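# Move the blue carton from the wall shelf to the desk

## Task

Pull the blue carton out of the line of cartons on the wall-mounted shelf and set it down on the desk. Every brown carton has to stay where it stood, neither displaced nor rotated. The robot must not topple or be left leaning, or the task fails. The carton must rest on the desk by itself, not held there by the robot, and at the end the gripper must be open and the robot backed away.

## Robot and tools

Robot: a wheeled base with a central column, a tilting head with two cameras, and two six-joint arms (left and right), each ending in a two-finger gripper. Folded, as at the start, it measures 0.73 m long, 0.62 m wide and 1.88 m tall, and its front sits 0.40 m ahead of the column. The base drives forward and back and turns on the spot. It cannot move sideways.

Frames: the base frame has its origin on the floor between the drive wheels, under the column, with x forward, y to the left and z up. left_hand and right_hand are reported in this frame, in metres. Each is the point where that hand's fingers meet, and the tips reach 8 mm further. The hand's z axis runs along the fingers (quat_wxyz maps (0, 0, 1) onto it), and its y axis runs across the opening. base_odometry is measured in the base frame as it was at scene start. It only counts wheel turns, so slipping shows up as travel. Heading is positive to the left.

execute_actions: "actions" is a list holding one action or none. An empty list just returns state and images. An action can have "base", "joints", or both, plus optional "speeds". All of its motions start at once.
- "base" holds exactly one command, and it is a relative offset from where the base last measured itself. {"translate_m": d} drives d metres, forward positive, range -3 to 3. {"rotate_rad": d} turns d radians, left (counter-clockwise from above) positive, range -3.2 to 3.2. A very long move is refused.
- "joints" is a single dictionary covering both arms and the head. Each value is an absolute target keyed by joint name, not an offset. Ranges and done-tolerances: head_tilt_rad -0.61 to 1.308 (±0.03; 0 is about level, positive looks down). left_/right_joint1_rad -2.879 to 2.879 (±0.045). joint2 0 to 3.141 (±0.14). joint3 0 to 3.019 (±0.09). joint4 -1.692 to 1.57 (±0.055). joint5 -1.57 to 1.57 (±0.03; positive swings the hand to the robot's right). joint6 -2.094 to 2.094 (±0.035; positive rolls clockwise seen from behind). left_/right_gripper_m 0 to 0.093 m (±0.003), which is the gap between the fingertips.
- "speeds" can only lower the top speed: translate_m 0.05 to 0.8 m/s, rotate_rad 0.1 to 1 rad/s. It does not slow the arms.
- "cameras" picks which images come back: cam_head_left, cam_head_right, cam_left_wrist, cam_right_wrist, nav_camera, or "all". Leaving it out or passing null also gives all, and [] gives none. Any unknown key, camera name or out-of-range value rejects the whole call, and nothing moves. A joint left out of an action may still be pushing toward its earlier target.

Arm geometry (approximate): with joint1 at -1.57 (left) or 1.57 (right) and joints 5 and 6 at 0, the arm moves in a vertical forward plane 0.23 m to one side of the column. Let a = j2 - 0.35, b = 1.05 + j2 - j3, and c = b - j4 (c = 1.57 means the fingers point straight down). The hand is then about 0.12 + 0.39 sin a + 0.38 cos b + 0.25 cos c m ahead and 1.46 + 0.39 cos a - 0.38 sin b - 0.25 sin c m up. For example, j2, j3, j4 = 0.93, 0.78, 0.14 gives about 0.60 m ahead and 1.21 m up. In practice the hand sits lower and nearer the column, by up to about 5 cm, or about 12 cm under a load. An empty hand reaches roughly 1 m from the shoulder and no lower than 0.47 m. Light loads (0.3 kg or less) can be held between 0.65 and 1.6 m up, out to 0.6 m ahead, with the fingers down.

Gripper: the fingers are 7 cm long, and the housing behind them is 10 cm wide and 7 cm thick. To grip, command an opening smaller than the object. "off_target" is then normal. If the reported opening stays 0.002 m or more above its target, the hand is holding something. Grip force is reduced here, to roughly 13 to 25 N per pad, so hold firmly and avoid jerks. A small joint change (under about 0.03 rad, or 0.08 for joints 2 and 3) may not move the joint at all. To touch something gently, step about 0.05 rad per call from your last target.

Result lines: base_status and joint_status report how each motion ended. "done" means within tolerance; for the base it means the wheels turned the full amount. "off_target" means it stopped short. "contact_stop" (base only) means a wheel stalled: back off 0.05 m before trying again. "time_out" means a blocked arm is still pushing; send its reported positions back as targets to relieve it. "joint command not followed" means a safety check refused the arm targets because they came too near the other arm, the body, or an obstacle. Move the offending joints at least 0.05 rad back, or drive away. on_its_own lists what you did not command, and "held at" there is a target, not a position. If turned_by_wheels and turned_by_imu differ by more than about 4 % and by 0.05 rad or more, the base bumped something or slipped. base_tilt is in degrees. motor_effort lists the wheel motors only, as a percent with the peak in brackets. Joint torques, motor temperatures (warning at 85 °C; at 100 °C the arm drops its load) and wheel_motors_off are also reported.

Cameras: head cameras sit 1.47 to 1.58 m up and look down by about head_tilt_rad. Wrist cameras sit about 0.10 m behind the fingertips and view along the fingers. nav_camera is at the base front, 0.23 m up.

wait {"seconds": 0 to 10} lets time pass with no new command. zoom_image {"camera", "region": [x0, y0, x1, y1]} enlarges part of the latest image from that camera, with pixels counted from the top-left and at most 504 by 504. finished_scene {"scene": n} ends the current scene and reports success; it cannot be undone.

Avoid: disturbing the brown cartons, dropping or flinging the blue one, hard pushes by the base (roughly 3 s of hard pushing cuts the wheel motors), driving a table edge into the column, tipping the robot, and letting the arms strike or press on each other. Release the carton on the desk, then withdraw before finishing.

Each tool is called after "Request:" by a JSON object that holds its "name" and its "arguments", one argument or row to a line.

## Session

Request:
{"name": "execute_actions", "arguments": {
  "actions": []
}}

Scene clock: 0.00 s.
Joint torques (N m, as the arm reports them, + toward a larger angle): no reading
Motor temperatures (°C, as the motors report them): left_arm=[31 32 34 33 33 32] | right_arm=[33 33 35 31 35 33]
base_odometry: x=+0.000 y=+0.000 heading=+0.000 (m, m, rad; odometry frame)
turned_by_wheels: +0.000 (rad since the last result)
turned_by_imu: +0.000 (rad since the last result)
base_tilt: forward=+0.4 right=+0.4 (deg)
base_status: not commanded
joint_positions: head_tilt_rad=+0.858 left_joint1_rad=-1.594 left_joint2_rad=+0.870 left_joint3_rad=+0.367 left_joint4_rad=-0.899 left_joint5_rad=-0.027 left_joint6_rad=-0.060 left_gripper_m=+0.095 right_joint1_rad=+1.570 right_joint2_rad=+0.873 right_joint3_rad=+0.423 right_joint4_rad=-0.970 right_joint5_rad=+0.023 right_joint6_rad=+0.062 right_gripper_m=+0.094
joint_status: not commanded
wheel_motors_off: 0
motor_effort: left_wheel=-1 right_wheel=+3 (%)
left_hand: x=+0.1347 y=+0.2244 z=+1.2508 quat_wxyz=(+0.425, +0.012, -0.905, -0.018) (m; base frame)
right_hand: x=+0.1533 y=-0.2295 z=+1.2546 quat_wxyz=(+0.433, -0.024, -0.901, +0.024) (m; base frame)
pictures: cam_head_left, cam_head_right, cam_left_wrist, cam_right_wrist, nav_camera
Images, in order (width x height): cam_head_left 504x504, cam_head_right 504x504, cam_left_wrist 504x504, cam_right_wrist 504x504, nav_camera 504x504.

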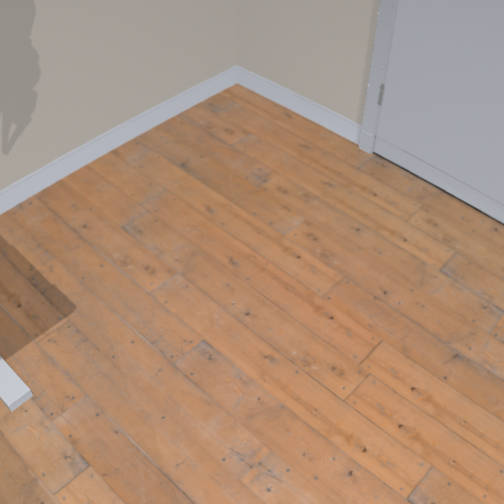

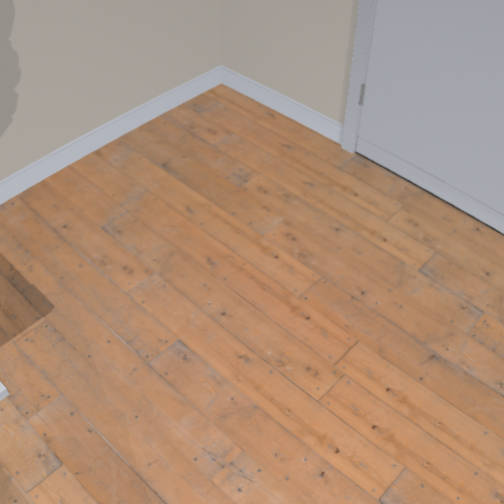

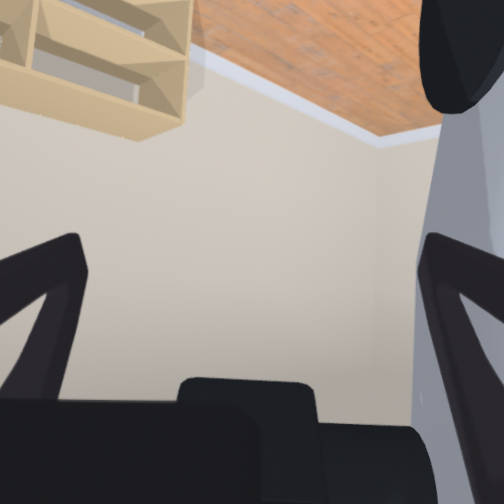

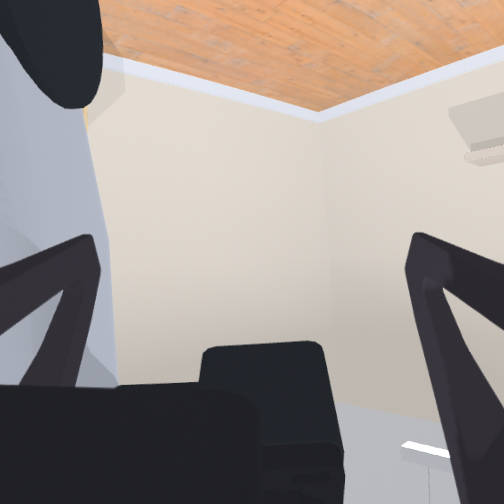

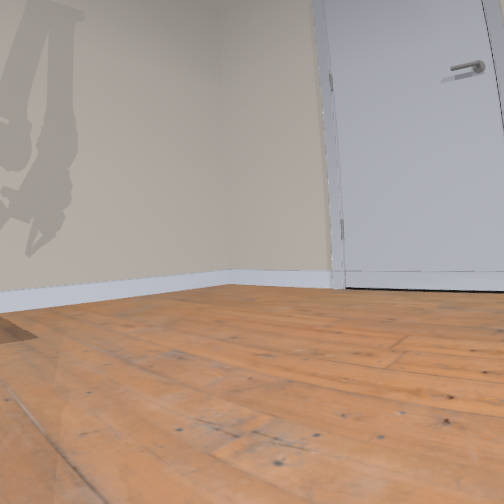

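Request:
{"name": "execute_actions", "arguments": {
  "actions": [
    {"base": {"rotate_rad": -1.2}, "joints": {"head_tilt_rad": 0.35}}
  ],
  "cameras": ["cam_head_left", "cam_head_right", "nav_camera"]
}}

Scene clock: 19.43 s.
Joint torques (N m, as the arm reports them, + toward a larger angle): left_arm=[-0.93 -6.77 -1.04 -1.18 -0.13  0.01] | right_arm=[-0.08 -8.07 -0.26 -0.79 -0.1   0.01]
Motor temperatures (°C, as the motors report them): left_arm=[31 32 34 33 33 32] | right_arm=[33 33 35 31 35 33]
base_odometry: x=+0.000 y=+0.000 heading=-1.198 (m, m, rad; odometry frame)
turned_by_wheels: -1.198 (rad since the last result)
turned_by_imu: -1.193 (rad since the last result)
base_tilt: forward=+0.4 right=+0.4 (deg)
base_status: done
joint_positions: head_tilt_rad=+0.369 left_joint1_rad=-1.594 left_joint2_rad=+0.870 left_joint3_rad=+0.367 left_joint4_rad=-0.899 left_joint5_rad=-0.027 left_joint6_rad=-0.060 left_gripper_m=+0.095 right_joint1_rad=+1.570 right_joint2_rad=+0.873 right_joint3_rad=+0.423 right_joint4_rad=-0.970 right_joint5_rad=+0.023 right_joint6_rad=+0.062 right_gripper_m=+0.094
joint_status: all done
wheel_motors_off: 0
motor_effort: left_wheel=+8(53) right_wheel=-7(42) (%)
left_hand: x=+0.1350 y=+0.2244 z=+1.2508 quat_wxyz=(+0.425, +0.012, -0.905, -0.018) (m; base frame)
right_hand: x=+0.1533 y=-0.2295 z=+1.2546 quat_wxyz=(+0.433, -0.024, -0.901, +0.024) (m; base frame)
pictures: cam_head_left, cam_head_right, nav_camera
Images, in order (width x height): cam_head_left 504x504, cam_head_right 504x504, nav_camera 504x504.

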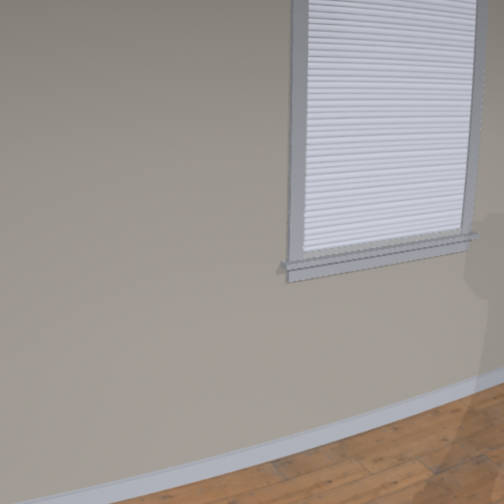

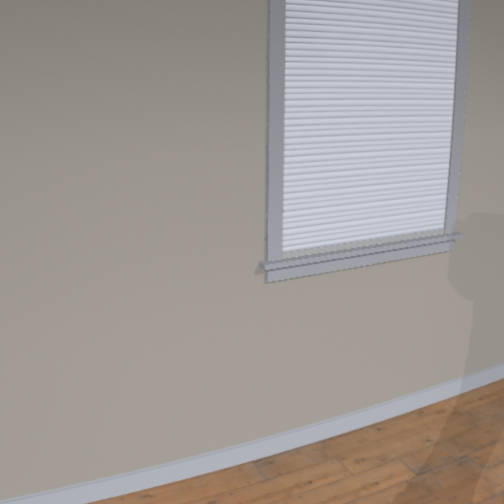

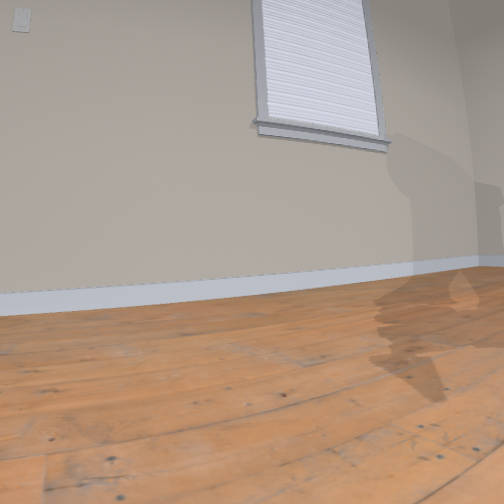

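Request:
{"name": "execute_actions", "arguments": {
  "actions": [
    {"base": {"rotate_rad": -1.1}}
  ]
}}

Scene clock: 27.70 s.
Joint torques (N m, as the arm reports them, + toward a larger angle): left_arm=[-1.38 -6.9  -1.1  -1.21 -0.11  0.05] | right_arm=[-0.1  -8.04 -0.4  -0.76 -0.1   0.01]
Motor temperatures (°C, as the motors report them): left_arm=[31 32 34 33 33 32] | right_arm=[33 33 35 31 35 33]
base_odometry: x=+0.000 y=+0.000 heading=-2.296 (m, m, rad; odometry frame)
turned_by_wheels: -1.098 (rad since the last result)
turned_by_imu: -1.095 (rad since the last result)
base_tilt: forward=+0.4 right=+0.4 (deg)
base_status: done
joint_positions: head_tilt_rad=+0.369 left_joint1_rad=-1.594 left_joint2_rad=+0.870 left_joint3_rad=+0.367 left_joint4_rad=-0.899 left_joint5_rad=-0.027 left_joint6_rad=-0.060 left_gripper_m=+0.095 right_joint1_rad=+1.570 right_joint2_rad=+0.873 right_joint3_rad=+0.423 right_joint4_rad=-0.970 right_joint5_rad=+0.023 right_joint6_rad=+0.062 right_gripper_m=+0.094
joint_status: not commanded
wheel_motors_off: 0
motor_effort: left_wheel=+10(34) right_wheel=-8(32) (%)
left_hand: x=+0.1352 y=+0.2244 z=+1.2507 quat_wxyz=(+0.425, +0.012, -0.905, -0.018) (m; base frame)
right_hand: x=+0.1533 y=-0.2295 z=+1.2546 quat_wxyz=(+0.433, -0.024, -0.901, +0.024) (m; base frame)
pictures: cam_head_left, cam_head_right, cam_left_wrist, cam_right_wrist, nav_camera
Images, in order (width x height): cam_head_left 504x504, cam_head_right 504x504, cam_left_wrist 504x504, cam_right_wrist 504x504, nav_camera 504x504.

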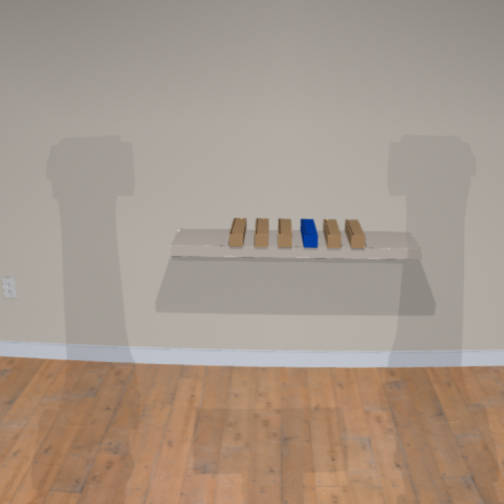

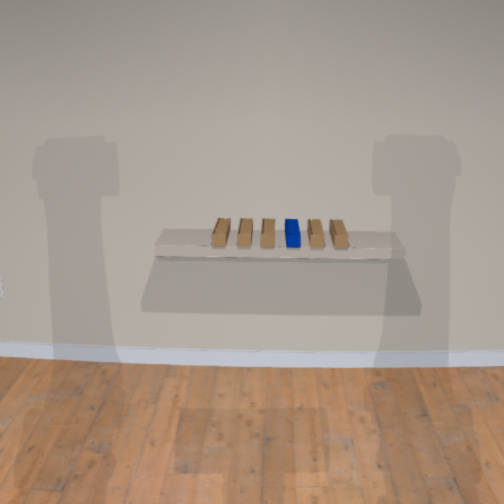

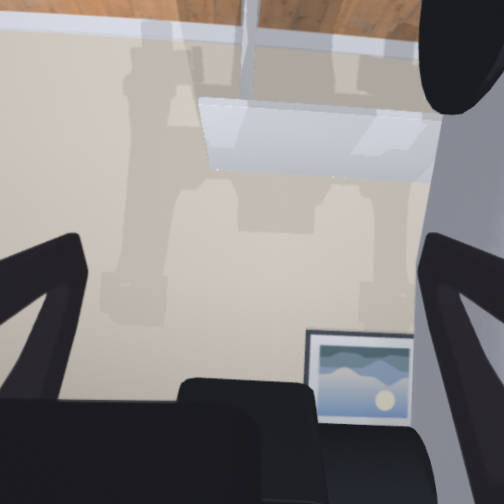

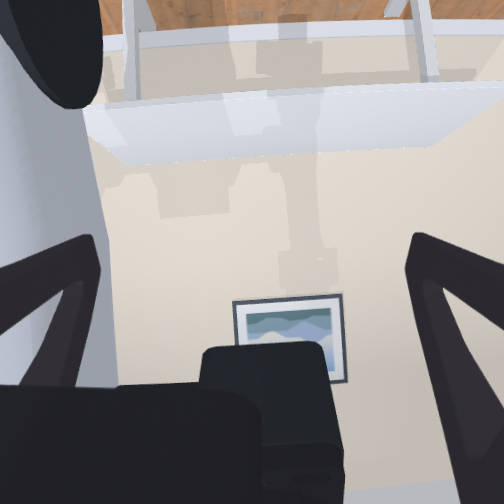

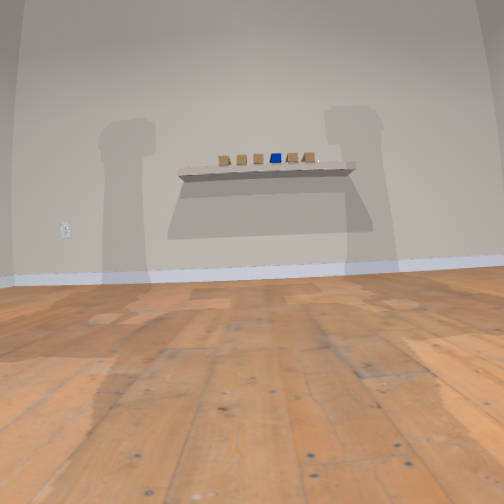

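Request:
{"name": "zoom_image", "arguments": {
  "camera": "cam_head_left",
  "region": [150, 190, 450, 290]
}}

Request:
{"name": "zoom_image", "arguments": {
  "camera": "nav_camera",
  "region": [160, 130, 380, 200]
}}

Region (150, 190, 450, 290) of cam_head_left's 504x504 image, scaled by 1.680, with more detail than that image has.

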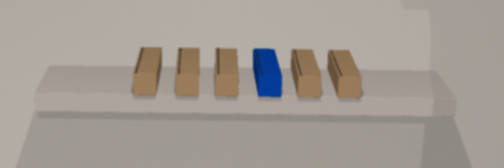

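Region (160, 130, 380, 200) of nav_camera's 504x504 image, scaled by 2.291, with more detail than that image has; it fills the top 160 rows of this view, and the rest is white.

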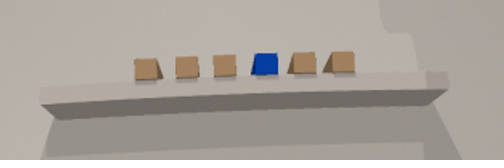

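Request:
{"name": "execute_actions", "arguments": {
  "actions": [
    {"base": {"rotate_rad": 0.1}, "joints": {"head_tilt_rad": 0.62, "right_joint1_rad": 1.57, "right_joint2_rad": 1.61, "right_joint3_rad": 1.11, "right_joint4_rad": -0.02, "right_joint5_rad": 0, "right_joint6_rad": 0}}
  ],
  "cameras": []
}}

Request:
{"name": "execute_actions", "arguments": {
  "actions": [
    {"base": {"translate_m": 1.3}}
  ],
  "cameras": []
}}

Request:
{"name": "execute_actions", "arguments": {
  "actions": [
    {"base": {"rotate_rad": -0.1}}
  ]
}}

Scene clock: 91.40 s.
Joint torques (N m, as the arm reports them, + toward a larger angle): left_arm=[-1.02 -7.12 -1.14 -1.22 -0.1   0.06] | right_arm=[ -0.23 -16.04   0.65   1.15  -0.2   -0.1 ]
Motor temperatures (°C, as the motors report them): left_arm=[31 33 34 33 33 32] | right_arm=[33 34 35 31 35 33]
base_odometry: x=+0.000 y=+0.000 heading=-2.197 (m, m, rad; odometry frame)
turned_by_wheels: +0.099 (rad since the last result)
turned_by_imu: +0.100 (rad since the last result)
base_tilt: forward=+0.5 right=+0.4 (deg)
base_status: done
joint_positions: head_tilt_rad=+0.623 left_joint1_rad=-1.594 left_joint2_rad=+0.870 left_joint3_rad=+0.367 left_joint4_rad=-0.899 left_joint5_rad=-0.027 left_joint6_rad=-0.060 left_gripper_m=+0.095 right_joint1_rad=+1.570 right_joint2_rad=+1.605 right_joint3_rad=+1.109 right_joint4_rad=-0.030 right_joint5_rad=+0.003 right_joint6_rad=+0.007 right_gripper_m=+0.094
joint_status: all done
wheel_motors_off: 0
motor_effort: left_wheel=-8(22) right_wheel=+9(20) (%)
left_hand: x=+0.1352 y=+0.2244 z=+1.2507 quat_wxyz=(+0.425, +0.012, -0.905, -0.018) (m; base frame)
right_hand: x=+0.4996 y=-0.2265 z=+0.9464 quat_wxyz=(+0.001, -0.004, -1.000, +0.002) (m; base frame)
pictures: none
No camera images: the call's "cameras" was empty. Leave "cameras" out to get every camera's image.

Scene clock: 94.83 s.
Joint torques (N m, as the arm reports them, + toward a larger angle): left_arm=[-0.82 -6.68 -1.26 -1.31 -0.14  0.05] | right_arm=[ -0.2  -15.96   0.51   1.21  -0.2   -0.1 ]
Motor temperatures (°C, as the motors report them): left_arm=[31 33 34 33 33 32] | right_arm=[33 34 35 31 35 33]
base_odometry: x=-0.763 y=-1.053 heading=-2.199 (m, m, rad; odometry frame)
turned_by_wheels: -0.002 (rad since the last result)
turned_by_imu: +0.000 (rad since the last result)
base_tilt: forward=+0.4 right=+0.4 (deg)
base_status: done
joint_positions: head_tilt_rad=+0.624 left_joint1_rad=-1.594 left_joint2_rad=+0.870 left_joint3_rad=+0.369 left_joint4_rad=-0.899 left_joint5_rad=-0.027 left_joint6_rad=-0.060 left_gripper_m=+0.095 right_joint1_rad=+1.570 right_joint2_rad=+1.605 right_joint3_rad=+1.111 right_joint4_rad=-0.030 right_joint5_rad=+0.003 right_joint6_rad=+0.007 right_gripper_m=+0.094
joint_status: not commanded
wheel_motors_off: 0
motor_effort: left_wheel=-1(45) right_wheel=+0(68) (%)
left_hand: x=+0.1358 y=+0.2244 z=+1.2505 quat_wxyz=(+0.424, +0.012, -0.905, -0.018) (m; base frame)
right_hand: x=+0.5010 y=-0.2265 z=+0.9464 quat_wxyz=(+0.000, -0.004, -1.000, +0.002) (m; base frame)
pictures: none
No camera images: the call's "cameras" was empty. Leave "cameras" out to get every camera's image.

Scene clock: 96.00 s.
Joint torques (N m, as the arm reports them, + toward a larger angle): left_arm=[-1.1  -6.57 -1.24 -1.08 -0.17  0.02] | right_arm=[ -0.2  -16.32   0.57   1.18  -0.19  -0.09]
Motor temperatures (°C, as the motors report them): left_arm=[31 33 34 33 33 32] | right_arm=[33 34 35 31 35 33]
base_odometry: x=-0.763 y=-1.053 heading=-2.297 (m, m, rad; odometry frame)
turned_by_wheels: -0.098 (rad since the last result)
turned_by_imu: -0.098 (rad since the last result)
base_tilt: forward=+0.4 right=+0.4 (deg)
base_status: done
joint_positions: head_tilt_rad=+0.624 left_joint1_rad=-1.594 left_joint2_rad=+0.870 left_joint3_rad=+0.368 left_joint4_rad=-0.899 left_joint5_rad=-0.027 left_joint6_rad=-0.060 left_gripper_m=+0.095 right_joint1_rad=+1.568 right_joint2_rad=+1.605 right_joint3_rad=+1.111 right_joint4_rad=-0.030 right_joint5_rad=+0.002 right_joint6_rad=+0.007 right_gripper_m=+0.094
joint_status: not commanded
wheel_motors_off: 0
motor_effort: left_wheel=+2(30) right_wheel=+0(45) (%)
left_hand: x=+0.1354 y=+0.2244 z=+1.2506 quat_wxyz=(+0.425, +0.012, -0.905, -0.018) (m; base frame)
right_hand: x=+0.5010 y=-0.2274 z=+0.9464 quat_wxyz=(+0.000, -0.004, -1.000, +0.002) (m; base frame)
pictures: cam_head_left, cam_head_right, cam_left_wrist, cam_right_wrist, nav_camera
Images, in order (width x height): cam_head_left 504x504, cam_head_right 504x504, cam_left_wrist 504x504, cam_right_wrist 504x504, nav_camera 504x504.

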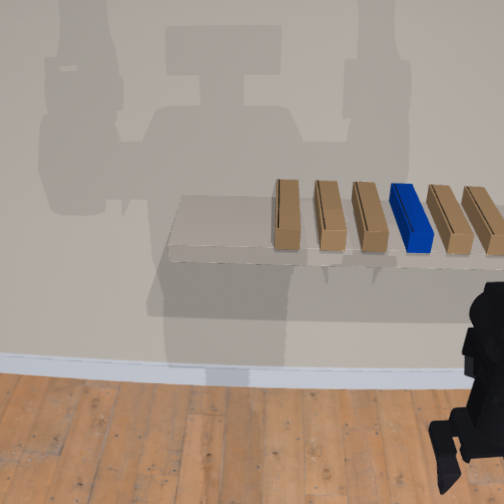

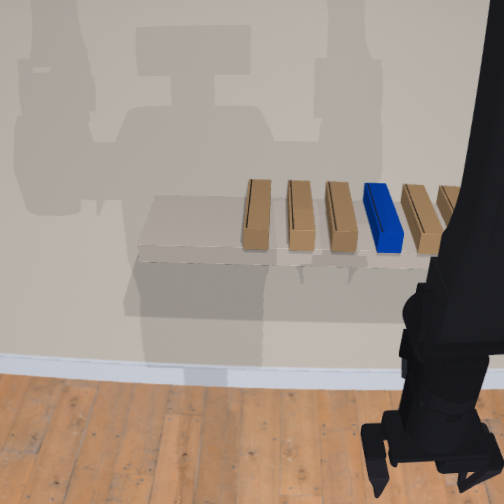

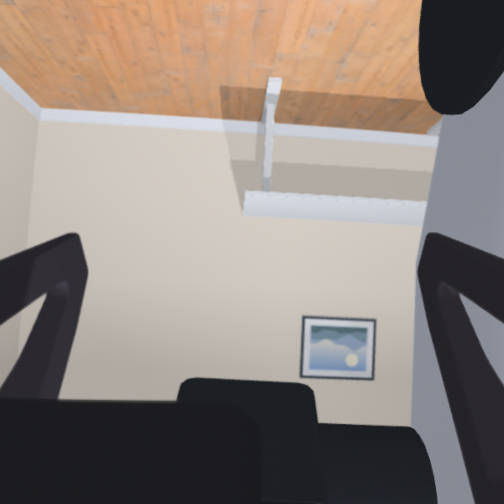

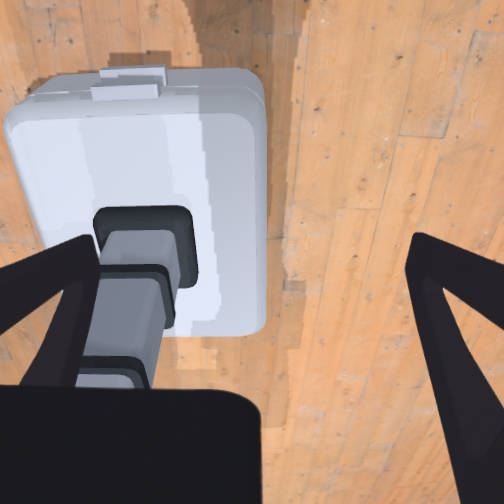

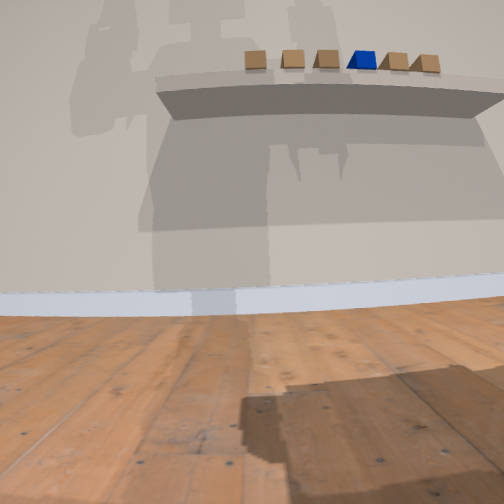

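Request:
{"name": "zoom_image", "arguments": {
  "camera": "nav_camera",
  "region": [140, 30, 504, 130]
}}

Request:
{"name": "zoom_image", "arguments": {
  "camera": "cam_head_left",
  "region": [260, 160, 504, 280]
}}

Request:
{"name": "zoom_image", "arguments": {
  "camera": "cam_head_right",
  "region": [230, 160, 474, 280]
}}

Region (140, 30, 504, 130) of nav_camera's 504x504 image, scaled by 1.385, with more detail than that image has; it fills the top 138 rows of this view, and the rest is white.

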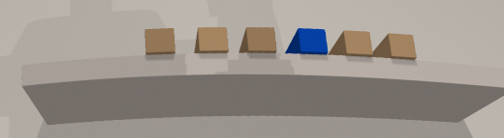

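Region (260, 160, 504, 280) of cam_head_left's 504x504 image, scaled by 2.066, with more detail than that image has; it fills the top 248 rows of this view, and the rest is white.

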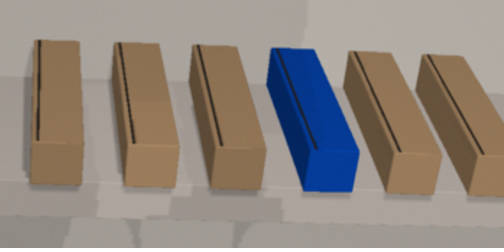

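Region (230, 160, 474, 280) of cam_head_right's 504x504 image, scaled by 2.066, with more detail than that image has; it fills the top 248 rows of this view, and the rest is white.

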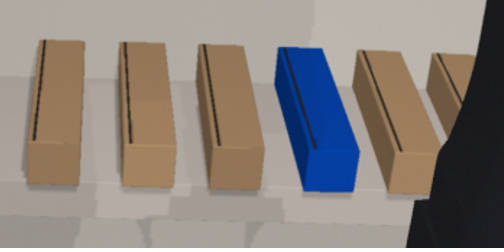

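Request:
{"name": "execute_actions", "arguments": {
  "actions": [
    {"base": {"rotate_rad": -0.151}, "joints": {"head_tilt_rad": 0.85}}
  ],
  "cameras": []
}}

Request:
{"name": "execute_actions", "arguments": {
  "actions": [
    {"base": {"translate_m": 0.5}}
  ],
  "cameras": []
}}

Request:
{"name": "execute_actions", "arguments": {
  "actions": [
    {"base": {"rotate_rad": 0.106}}
  ],
  "cameras": ["cam_head_left", "cam_head_right", "cam_right_wrist", "nav_camera"]
}}

Scene clock: 217.43 s.
Joint torques (N m, as the arm reports them, + toward a larger angle): left_arm=[-1.02 -6.17 -1.03 -1.11 -0.09  0.02] | right_arm=[  0.04 -16.19   0.56   1.12  -0.19  -0.1 ]
Motor temperatures (°C, as the motors report them): left_arm=[31 33 34 33 33 32] | right_arm=[33 36 35 31 35 33]
base_odometry: x=-0.763 y=-1.053 heading=-2.445 (m, m, rad; odometry frame)
turned_by_wheels: -0.149 (rad since the last result)
turned_by_imu: -0.147 (rad since the last result)
base_tilt: forward=+0.4 right=+0.4 (deg)
base_status: done
joint_positions: head_tilt_rad=+0.851 left_joint1_rad=-1.594 left_joint2_rad=+0.870 left_joint3_rad=+0.367 left_joint4_rad=-0.899 left_joint5_rad=-0.027 left_joint6_rad=-0.060 left_gripper_m=+0.095 right_joint1_rad=+1.568 right_joint2_rad=+1.605 right_joint3_rad=+1.111 right_joint4_rad=-0.030 right_joint5_rad=+0.002 right_joint6_rad=+0.007 right_gripper_m=+0.094
joint_status: all done
wheel_motors_off: 0
motor_effort: left_wheel=+4(37) right_wheel=-2(61) (%)
left_hand: x=+0.1350 y=+0.2244 z=+1.2508 quat_wxyz=(+0.425, +0.012, -0.905, -0.018) (m; base frame)
right_hand: x=+0.5010 y=-0.2274 z=+0.9464 quat_wxyz=(+0.000, -0.004, -1.000, +0.002) (m; base frame)
pictures: none
No camera images: the call's "cameras" was empty. Leave "cameras" out to get every camera's image.

Scene clock: 219.80 s.
Joint torques (N m, as the arm reports them, + toward a larger angle): left_arm=[-1.52 -6.41 -1.29 -1.26 -0.15  0.07] | right_arm=[ -0.16 -16.21   0.38   1.14  -0.19  -0.1 ]
Motor temperatures (°C, as the motors report them): left_arm=[31 33 34 33 33 32] | right_arm=[33 36 35 31 35 33]
base_odometry: x=-1.147 y=-1.374 heading=-2.446 (m, m, rad; odometry frame)
turned_by_wheels: +0.000 (rad since the last result)
turned_by_imu: +0.001 (rad since the last result)
base_tilt: forward=+0.5 right=+0.4 (deg)
base_status: done
joint_positions: head_tilt_rad=+0.852 left_joint1_rad=-1.594 left_joint2_rad=+0.870 left_joint3_rad=+0.369 left_joint4_rad=-0.899 left_joint5_rad=-0.027 left_joint6_rad=-0.060 left_gripper_m=+0.095 right_joint1_rad=+1.568 right_joint2_rad=+1.605 right_joint3_rad=+1.112 right_joint4_rad=-0.029 right_joint5_rad=+0.002 right_joint6_rad=+0.007 right_gripper_m=+0.094
joint_status: not commanded
wheel_motors_off: 0
motor_effort: left_wheel=+0(57) right_wheel=+0(51) (%)
left_hand: x=+0.1360 y=+0.2244 z=+1.2504 quat_wxyz=(+0.424, +0.012, -0.905, -0.018) (m; base frame)
right_hand: x=+0.5022 y=-0.2274 z=+0.9465 quat_wxyz=(-0.001, -0.004, -1.000, +0.002) (m; base frame)
pictures: none
No camera images: the call's "cameras" was empty. Leave "cameras" out to get every camera's image.

Scene clock: 220.90 s.
Joint torques (N m, as the arm reports them, + toward a larger angle): left_arm=[-0.76 -7.38 -1.25 -1.18 -0.09  0.03] | right_arm=[ -0.21 -16.03   0.46   1.19  -0.19  -0.1 ]
Motor temperatures (°C, as the motors report them): left_arm=[31 33 34 33 33 32] | right_arm=[33 36 35 31 35 33]
base_odometry: x=-1.147 y=-1.374 heading=-2.342 (m, m, rad; odometry frame)
turned_by_wheels: +0.104 (rad since the last result)
turned_by_imu: +0.104 (rad since the last result)
base_tilt: forward=+0.5 right=+0.4 (deg)
base_status: done
joint_positions: head_tilt_rad=+0.852 left_joint1_rad=-1.594 left_joint2_rad=+0.870 left_joint3_rad=+0.368 left_joint4_rad=-0.899 left_joint5_rad=-0.027 left_joint6_rad=-0.060 left_gripper_m=+0.095 right_joint1_rad=+1.571 right_joint2_rad=+1.605 right_joint3_rad=+1.112 right_joint4_rad=-0.029 right_joint5_rad=+0.002 right_joint6_rad=+0.007 right_gripper_m=+0.094
joint_status: not commanded
wheel_motors_off: 0
motor_effort: left_wheel=-1(43) right_wheel=+1(32) (%)
left_hand: x=+0.1356 y=+0.2244 z=+1.2506 quat_wxyz=(+0.425, +0.012, -0.905, -0.018) (m; base frame)
right_hand: x=+0.5022 y=-0.2259 z=+0.9465 quat_wxyz=(-0.001, -0.004, -1.000, +0.001) (m; base frame)
pictures: cam_head_left, cam_head_right, cam_right_wrist, nav_camera
Images, in order (width x height): cam_head_left 504x504, cam_head_right 504x504, cam_right_wrist 504x504, nav_camera 504x504.

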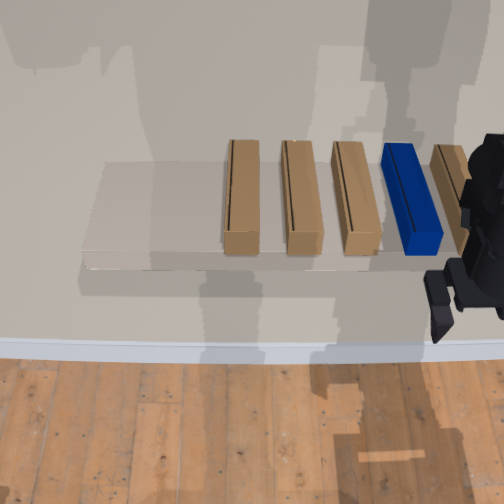

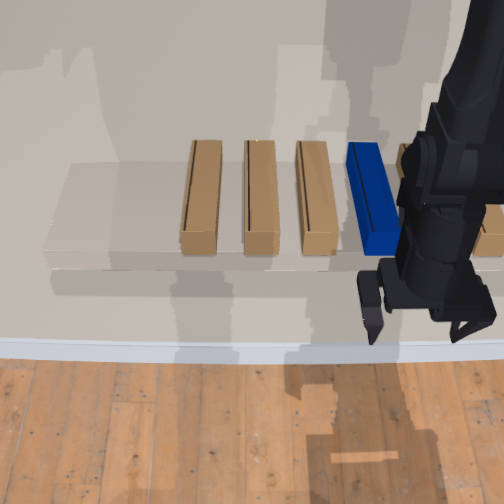

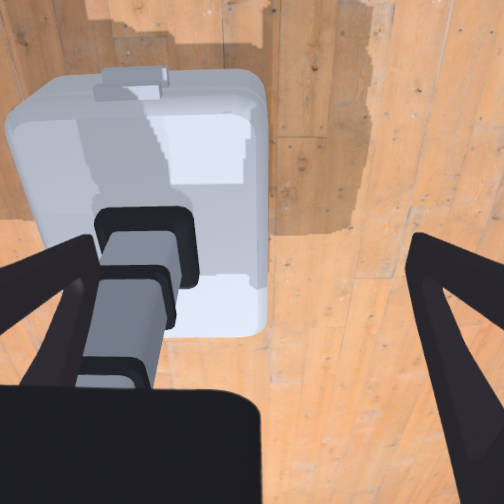

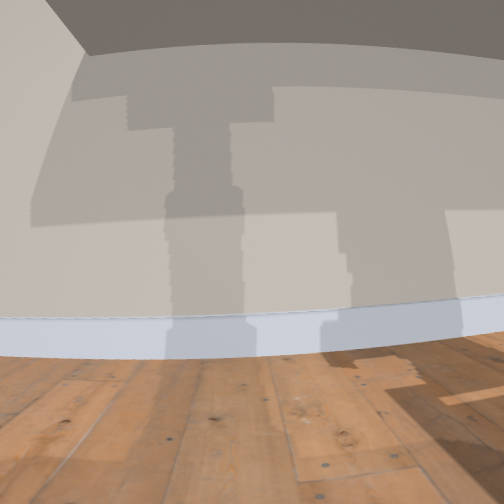

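Request:
{"name": "zoom_image", "arguments": {
  "camera": "cam_head_right",
  "region": [290, 130, 504, 350]
}}

Request:
{"name": "zoom_image", "arguments": {
  "camera": "cam_head_left",
  "region": [290, 130, 504, 350]
}}

Request:
{"name": "zoom_image", "arguments": {
  "camera": "cam_head_left",
  "region": [200, 120, 360, 280]
}}

Region (290, 130, 504, 350) of cam_head_right's 504x504 image, scaled by 2.291, with more detail than that image has; it fills the left 490 columns of this view, and the rest is white.

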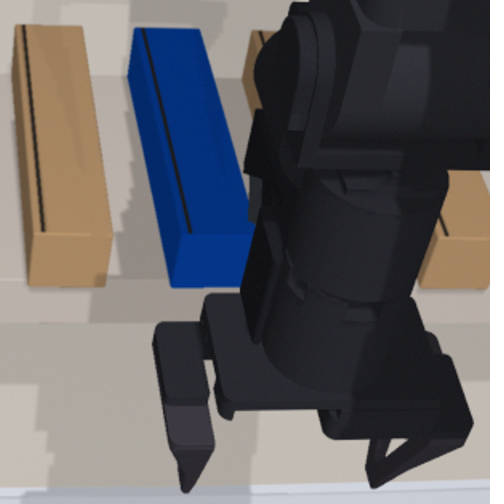

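Region (290, 130, 504, 350) of cam_head_left's 504x504 image, scaled by 2.291, with more detail than that image has; it fills the left 490 columns of this view, and the rest is white.

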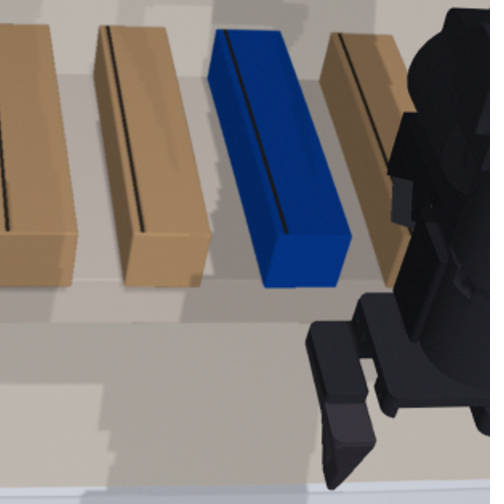

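Region (200, 120, 360, 280) of cam_head_left's 504x504 image, scaled by 3.150, with more detail than that image has.

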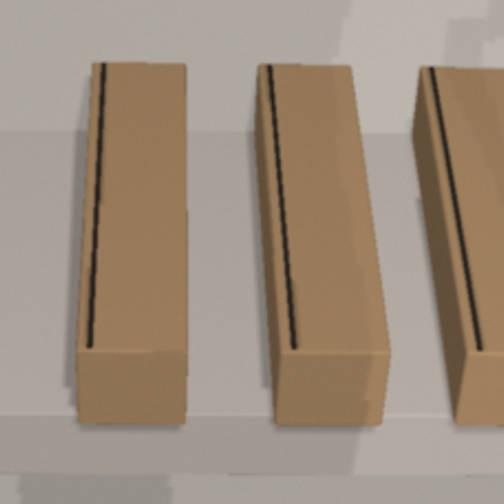

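Request:
{"name": "execute_actions", "arguments": {
  "actions": [
    {"base": {"rotate_rad": -0.046}, "joints": {"head_tilt_rad": 1.0, "right_joint2_rad": 1.805, "right_joint3_rad": 1.266, "right_joint4_rad": 0.22, "right_joint6_rad": -0.048, "right_gripper_m": 0.085}}
  ],
  "cameras": []
}}

Request:
{"name": "execute_actions", "arguments": {
  "actions": [
    {"base": {"translate_m": 0.34}}
  ],
  "cameras": ["cam_head_left", "cam_head_right", "cam_right_wrist", "nav_camera"]
}}

Scene clock: 341.90 s.
Joint torques (N m, as the arm reports them, + toward a larger angle): left_arm=[-0.51 -6.51 -1.29 -1.15 -0.15  0.05] | right_arm=[ -0.23 -17.05   0.76   1.6   -0.19  -0.1 ]
Motor temperatures (°C, as the motors report them): left_arm=[31 33 34 33 33 32] | right_arm=[33 38 35 31 35 33]
base_odometry: x=-1.147 y=-1.374 heading=-2.386 (m, m, rad; odometry frame)
turned_by_wheels: -0.044 (rad since the last result)
turned_by_imu: -0.044 (rad since the last result)
base_tilt: forward=+0.4 right=+0.4 (deg)
base_status: done
joint_positions: head_tilt_rad=+1.000 left_joint1_rad=-1.594 left_joint2_rad=+0.870 left_joint3_rad=+0.368 left_joint4_rad=-0.899 left_joint5_rad=-0.027 left_joint6_rad=-0.060 left_gripper_m=+0.095 right_joint1_rad=+1.569 right_joint2_rad=+1.802 right_joint3_rad=+1.264 right_joint4_rad=+0.206 right_joint5_rad=+0.002 right_joint6_rad=-0.039 right_gripper_m=+0.085
joint_status: all done
wheel_motors_off: 0
motor_effort: left_wheel=+2(40) right_wheel=-1(18) (%)
left_hand: x=+0.1356 y=+0.2244 z=+1.2506 quat_wxyz=(+0.425, +0.012, -0.905, -0.018) (m; base frame)
right_hand: x=+0.5475 y=-0.2273 z=+0.8770 quat_wxyz=(-0.096, +0.019, -0.995, +0.004) (m; base frame)
pictures: none
No camera images: the call's "cameras" was empty. Leave "cameras" out to get every camera's image.

Scene clock: 344.00 s.
Joint torques (N m, as the arm reports them, + toward a larger angle): left_arm=[-1.22 -7.6  -1.35 -1.33 -0.11  0.03] | right_arm=[ -0.22 -17.02   0.43   1.55  -0.19  -0.1 ]
Motor temperatures (°C, as the motors report them): left_arm=[31 33 34 33 33 32] | right_arm=[33 38 35 31 35 33]
base_odometry: x=-1.394 y=-1.607 heading=-2.385 (m, m, rad; odometry frame)
turned_by_wheels: +0.001 (rad since the last result)
turned_by_imu: +0.002 (rad since the last result)
base_tilt: forward=+0.4 right=+0.4 (deg)
base_status: done
joint_positions: head_tilt_rad=+1.001 left_joint1_rad=-1.594 left_joint2_rad=+0.870 left_joint3_rad=+0.369 left_joint4_rad=-0.899 left_joint5_rad=-0.027 left_joint6_rad=-0.060 left_gripper_m=+0.095 right_joint1_rad=+1.569 right_joint2_rad=+1.802 right_joint3_rad=+1.267 right_joint4_rad=+0.209 right_joint5_rad=+0.002 right_joint6_rad=-0.039 right_gripper_m=+0.085
joint_status: not commanded
wheel_motors_off: 0
motor_effort: left_wheel=-1(67) right_wheel=+0(47) (%)
left_hand: x=+0.1358 y=+0.2244 z=+1.2505 quat_wxyz=(+0.424, +0.012, -0.905, -0.018) (m; base frame)
right_hand: x=+0.5502 y=-0.2273 z=+0.8773 quat_wxyz=(-0.099, +0.019, -0.995, +0.004) (m; base frame)
pictures: cam_head_left, cam_head_right, cam_right_wrist, nav_camera
Images, in order (width x height): cam_head_left 504x504, cam_head_right 504x504, cam_right_wrist 504x504, nav_camera 504x504.

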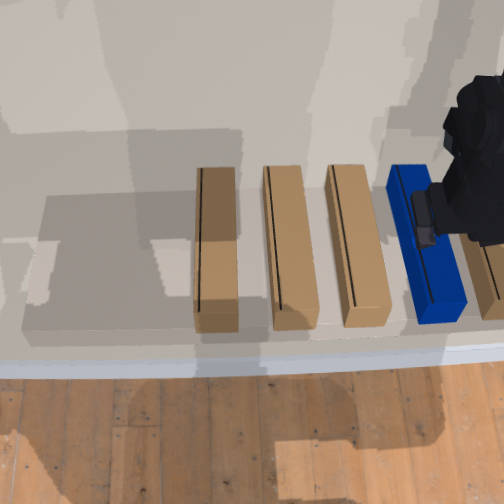

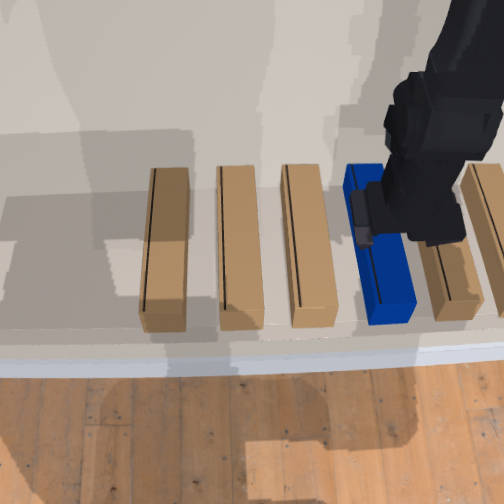

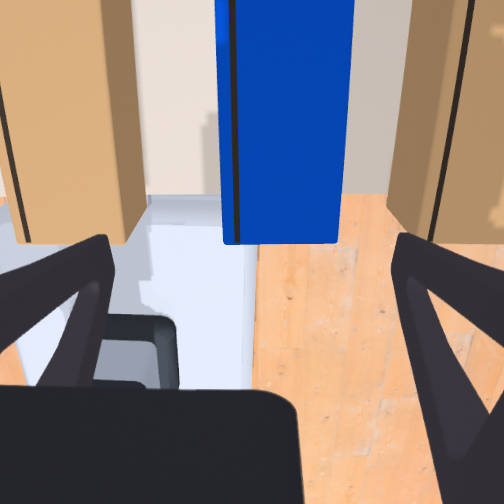

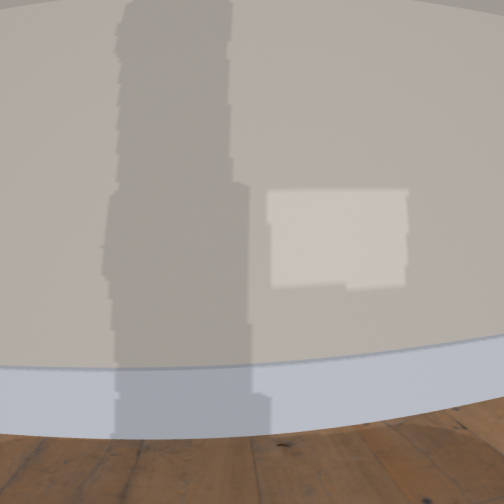

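Request:
{"name": "zoom_image", "arguments": {
  "camera": "cam_head_left",
  "region": [170, 150, 370, 350]
}}

Request:
{"name": "zoom_image", "arguments": {
  "camera": "cam_head_left",
  "region": [304, 140, 504, 340]
}}

Request:
{"name": "zoom_image", "arguments": {
  "camera": "cam_head_right",
  "region": [304, 140, 504, 340]
}}

Region (170, 150, 370, 350) of cam_head_left's 504x504 image, scaled by 2.520, with more detail than that image has.

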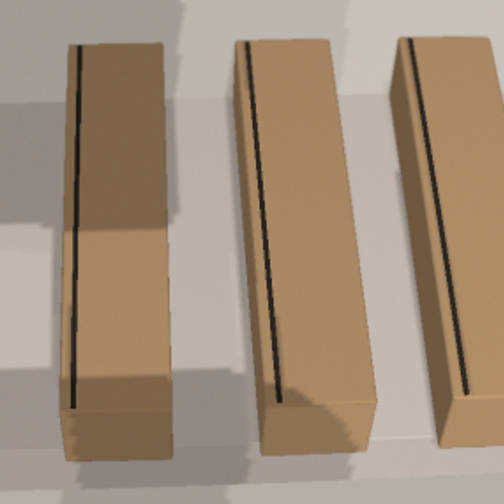

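Region (304, 140, 504, 340) of cam_head_left's 504x504 image, scaled by 2.520, with more detail than that image has.

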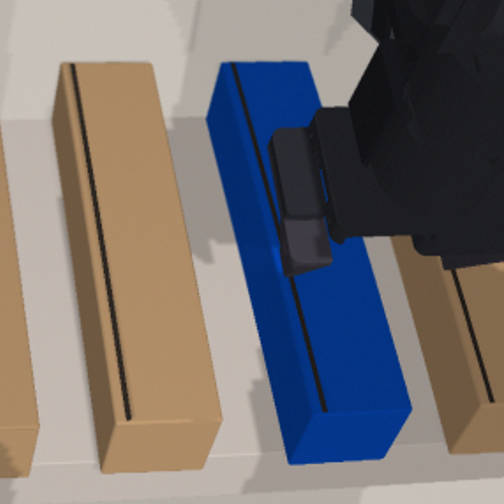

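Region (304, 140, 504, 340) of cam_head_right's 504x504 image, scaled by 2.520, with more detail than that image has.

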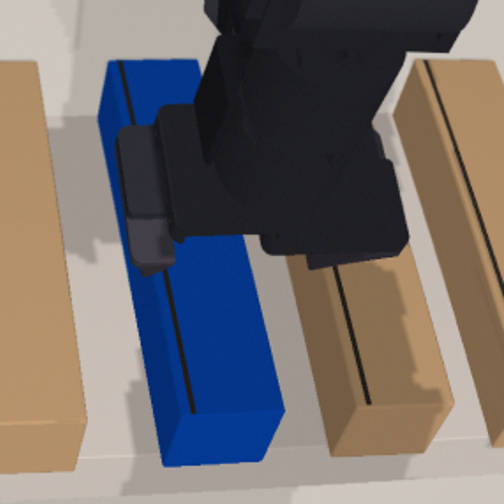

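Request:
{"name": "zoom_image", "arguments": {
  "camera": "cam_right_wrist",
  "region": [90, 170, 250, 270]
}}

Request:
{"name": "zoom_image", "arguments": {
  "camera": "cam_right_wrist",
  "region": [320, 170, 480, 270]
}}

Region (90, 170, 250, 270) of cam_right_wrist's 504x504 image, scaled by 3.150, with more detail than that image has; it fills the top 315 rows of this view, and the rest is white.

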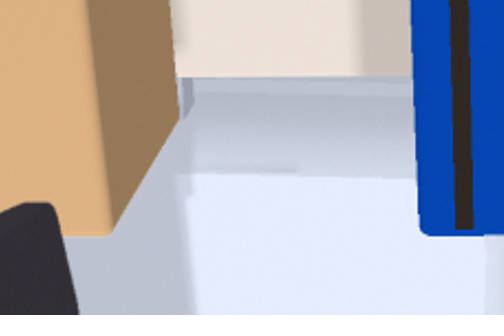

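Region (320, 170, 480, 270) of cam_right_wrist's 504x504 image, scaled by 3.150, with more detail than that image has; it fills the top 315 rows of this view, and the rest is white.

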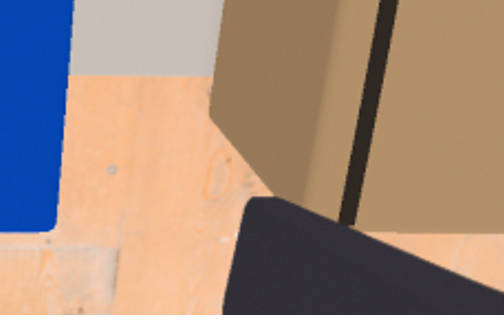

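Request:
{"name": "execute_actions", "arguments": {
  "actions": [
    {"base": {"translate_m": 0.093}, "joints": {"right_joint1_rad": 1.553, "right_joint2_rad": 1.934, "right_joint3_rad": 1.388, "right_joint4_rad": 0.235, "right_joint6_rad": -0.055, "right_gripper_m": 0.078}, "speeds": {"translate_m": 0.15}}
  ],
  "cameras": ["cam_head_left", "cam_head_right", "cam_right_wrist"]
}}

Scene clock: 438.73 s.
Joint torques (N m, as the arm reports them, + toward a larger angle): left_arm=[-0.72 -6.86 -1.08 -1.26 -0.15  0.03] | right_arm=[ -1.15 -16.72   0.46   1.63  -0.19  -0.1 ]
Motor temperatures (°C, as the motors report them): left_arm=[31 33 34 33 33 32] | right_arm=[33 38 35 31 35 33]
base_odometry: x=-1.462 y=-1.671 heading=-2.384 (m, m, rad; odometry frame)
turned_by_wheels: +0.001 (rad since the last result)
turned_by_imu: +0.002 (rad since the last result)
base_tilt: forward=+0.4 right=+0.4 (deg)
base_status: done
joint_positions: head_tilt_rad=+1.001 left_joint1_rad=-1.594 left_joint2_rad=+0.870 left_joint3_rad=+0.368 left_joint4_rad=-0.899 left_joint5_rad=-0.027 left_joint6_rad=-0.060 left_gripper_m=+0.095 right_joint1_rad=+1.559 right_joint2_rad=+1.924 right_joint3_rad=+1.388 right_joint4_rad=+0.222 right_joint5_rad=+0.002 right_joint6_rad=-0.046 right_gripper_m=+0.078
joint_status: all done
wheel_motors_off: 0
motor_effort: left_wheel=-2(37) right_wheel=-1(32) (%)
left_hand: x=+0.1354 y=+0.2244 z=+1.2506 quat_wxyz=(+0.425, +0.012, -0.905, -0.018) (m; base frame)
right_hand: x=+0.5548 y=-0.2351 z=+0.8309 quat_wxyz=(-0.104, +0.021, -0.994, +0.009) (m; base frame)
pictures: cam_head_left, cam_head_right, cam_right_wrist
Images, in order (width x height): cam_head_left 504x504, cam_head_right 504x504, cam_right_wrist 504x504.

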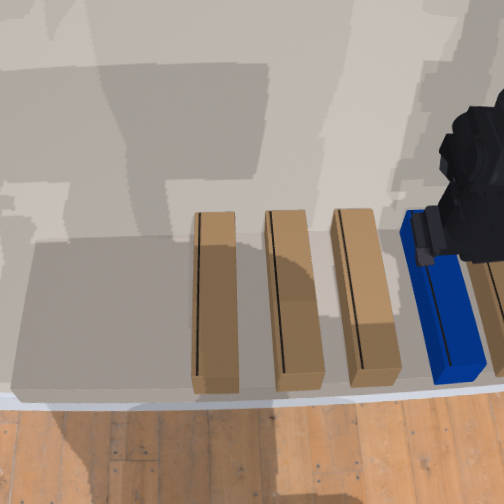

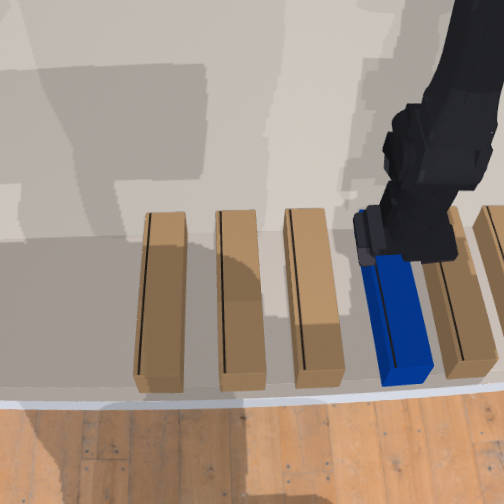

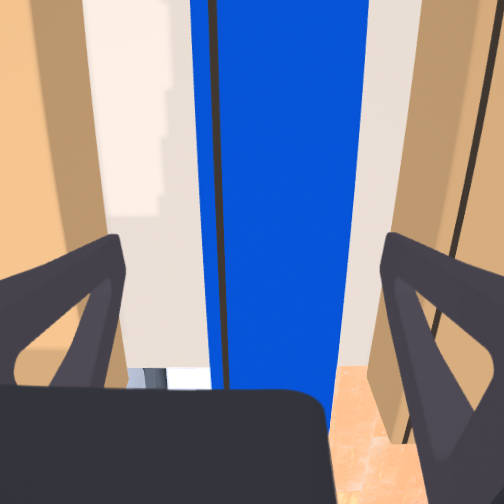

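Request:
{"name": "execute_actions", "arguments": {
  "actions": [
    {"joints": {"right_joint1_rad": 1.542, "right_joint2_rad": 1.985, "right_joint3_rad": 1.441, "right_joint4_rad": 0.235, "right_joint6_rad": -0.06}}
  ],
  "cameras": ["cam_head_right", "cam_right_wrist"]
}}

Scene clock: 463.07 s.
Joint torques (N m, as the arm reports them, + toward a larger angle): left_arm=[-0.69 -7.07 -1.22 -1.16 -0.13  0.07] | right_arm=[ -1.41 -16.     0.68   1.7   -0.18  -0.1 ]
Motor temperatures (°C, as the motors report them): left_arm=[31 33 34 33 33 32] | right_arm=[33 39 35 31 35 33]
base_odometry: x=-1.462 y=-1.671 heading=-2.384 (m, m, rad; odometry frame)
turned_by_wheels: +0.000 (rad since the last result)
turned_by_imu: +0.001 (rad since the last result)
base_tilt: forward=+0.4 right=+0.4 (deg)
base_status: not commanded
joint_positions: head_tilt_rad=+1.001 left_joint1_rad=-1.594 left_joint2_rad=+0.870 left_joint3_rad=+0.368 left_joint4_rad=-0.899 left_joint5_rad=-0.027 left_joint6_rad=-0.060 left_gripper_m=+0.095 right_joint1_rad=+1.547 right_joint2_rad=+1.962 right_joint3_rad=+1.441 right_joint4_rad=+0.222 right_joint5_rad=+0.002 right_joint6_rad=-0.051 right_gripper_m=+0.078
joint_status: all done
wheel_motors_off: 0
motor_effort: left_wheel=+1(1) right_wheel=-2(1) (%)
left_hand: x=+0.1354 y=+0.2244 z=+1.2506 quat_wxyz=(+0.425, +0.012, -0.905, -0.018) (m; base frame)
right_hand: x=+0.5640 y=-0.2444 z=+0.8173 quat_wxyz=(-0.112, +0.021, -0.993, +0.015) (m; base frame)
pictures: cam_head_right, cam_right_wrist
Images, in order (width x height): cam_head_right 504x504, cam_right_wrist 504x504.

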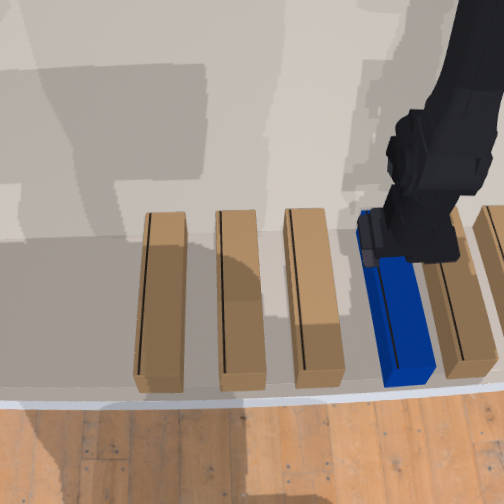

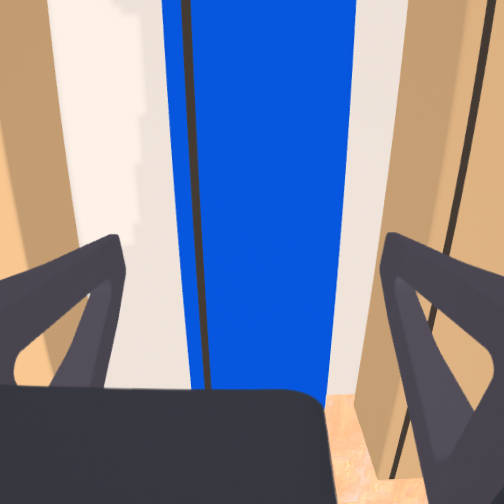

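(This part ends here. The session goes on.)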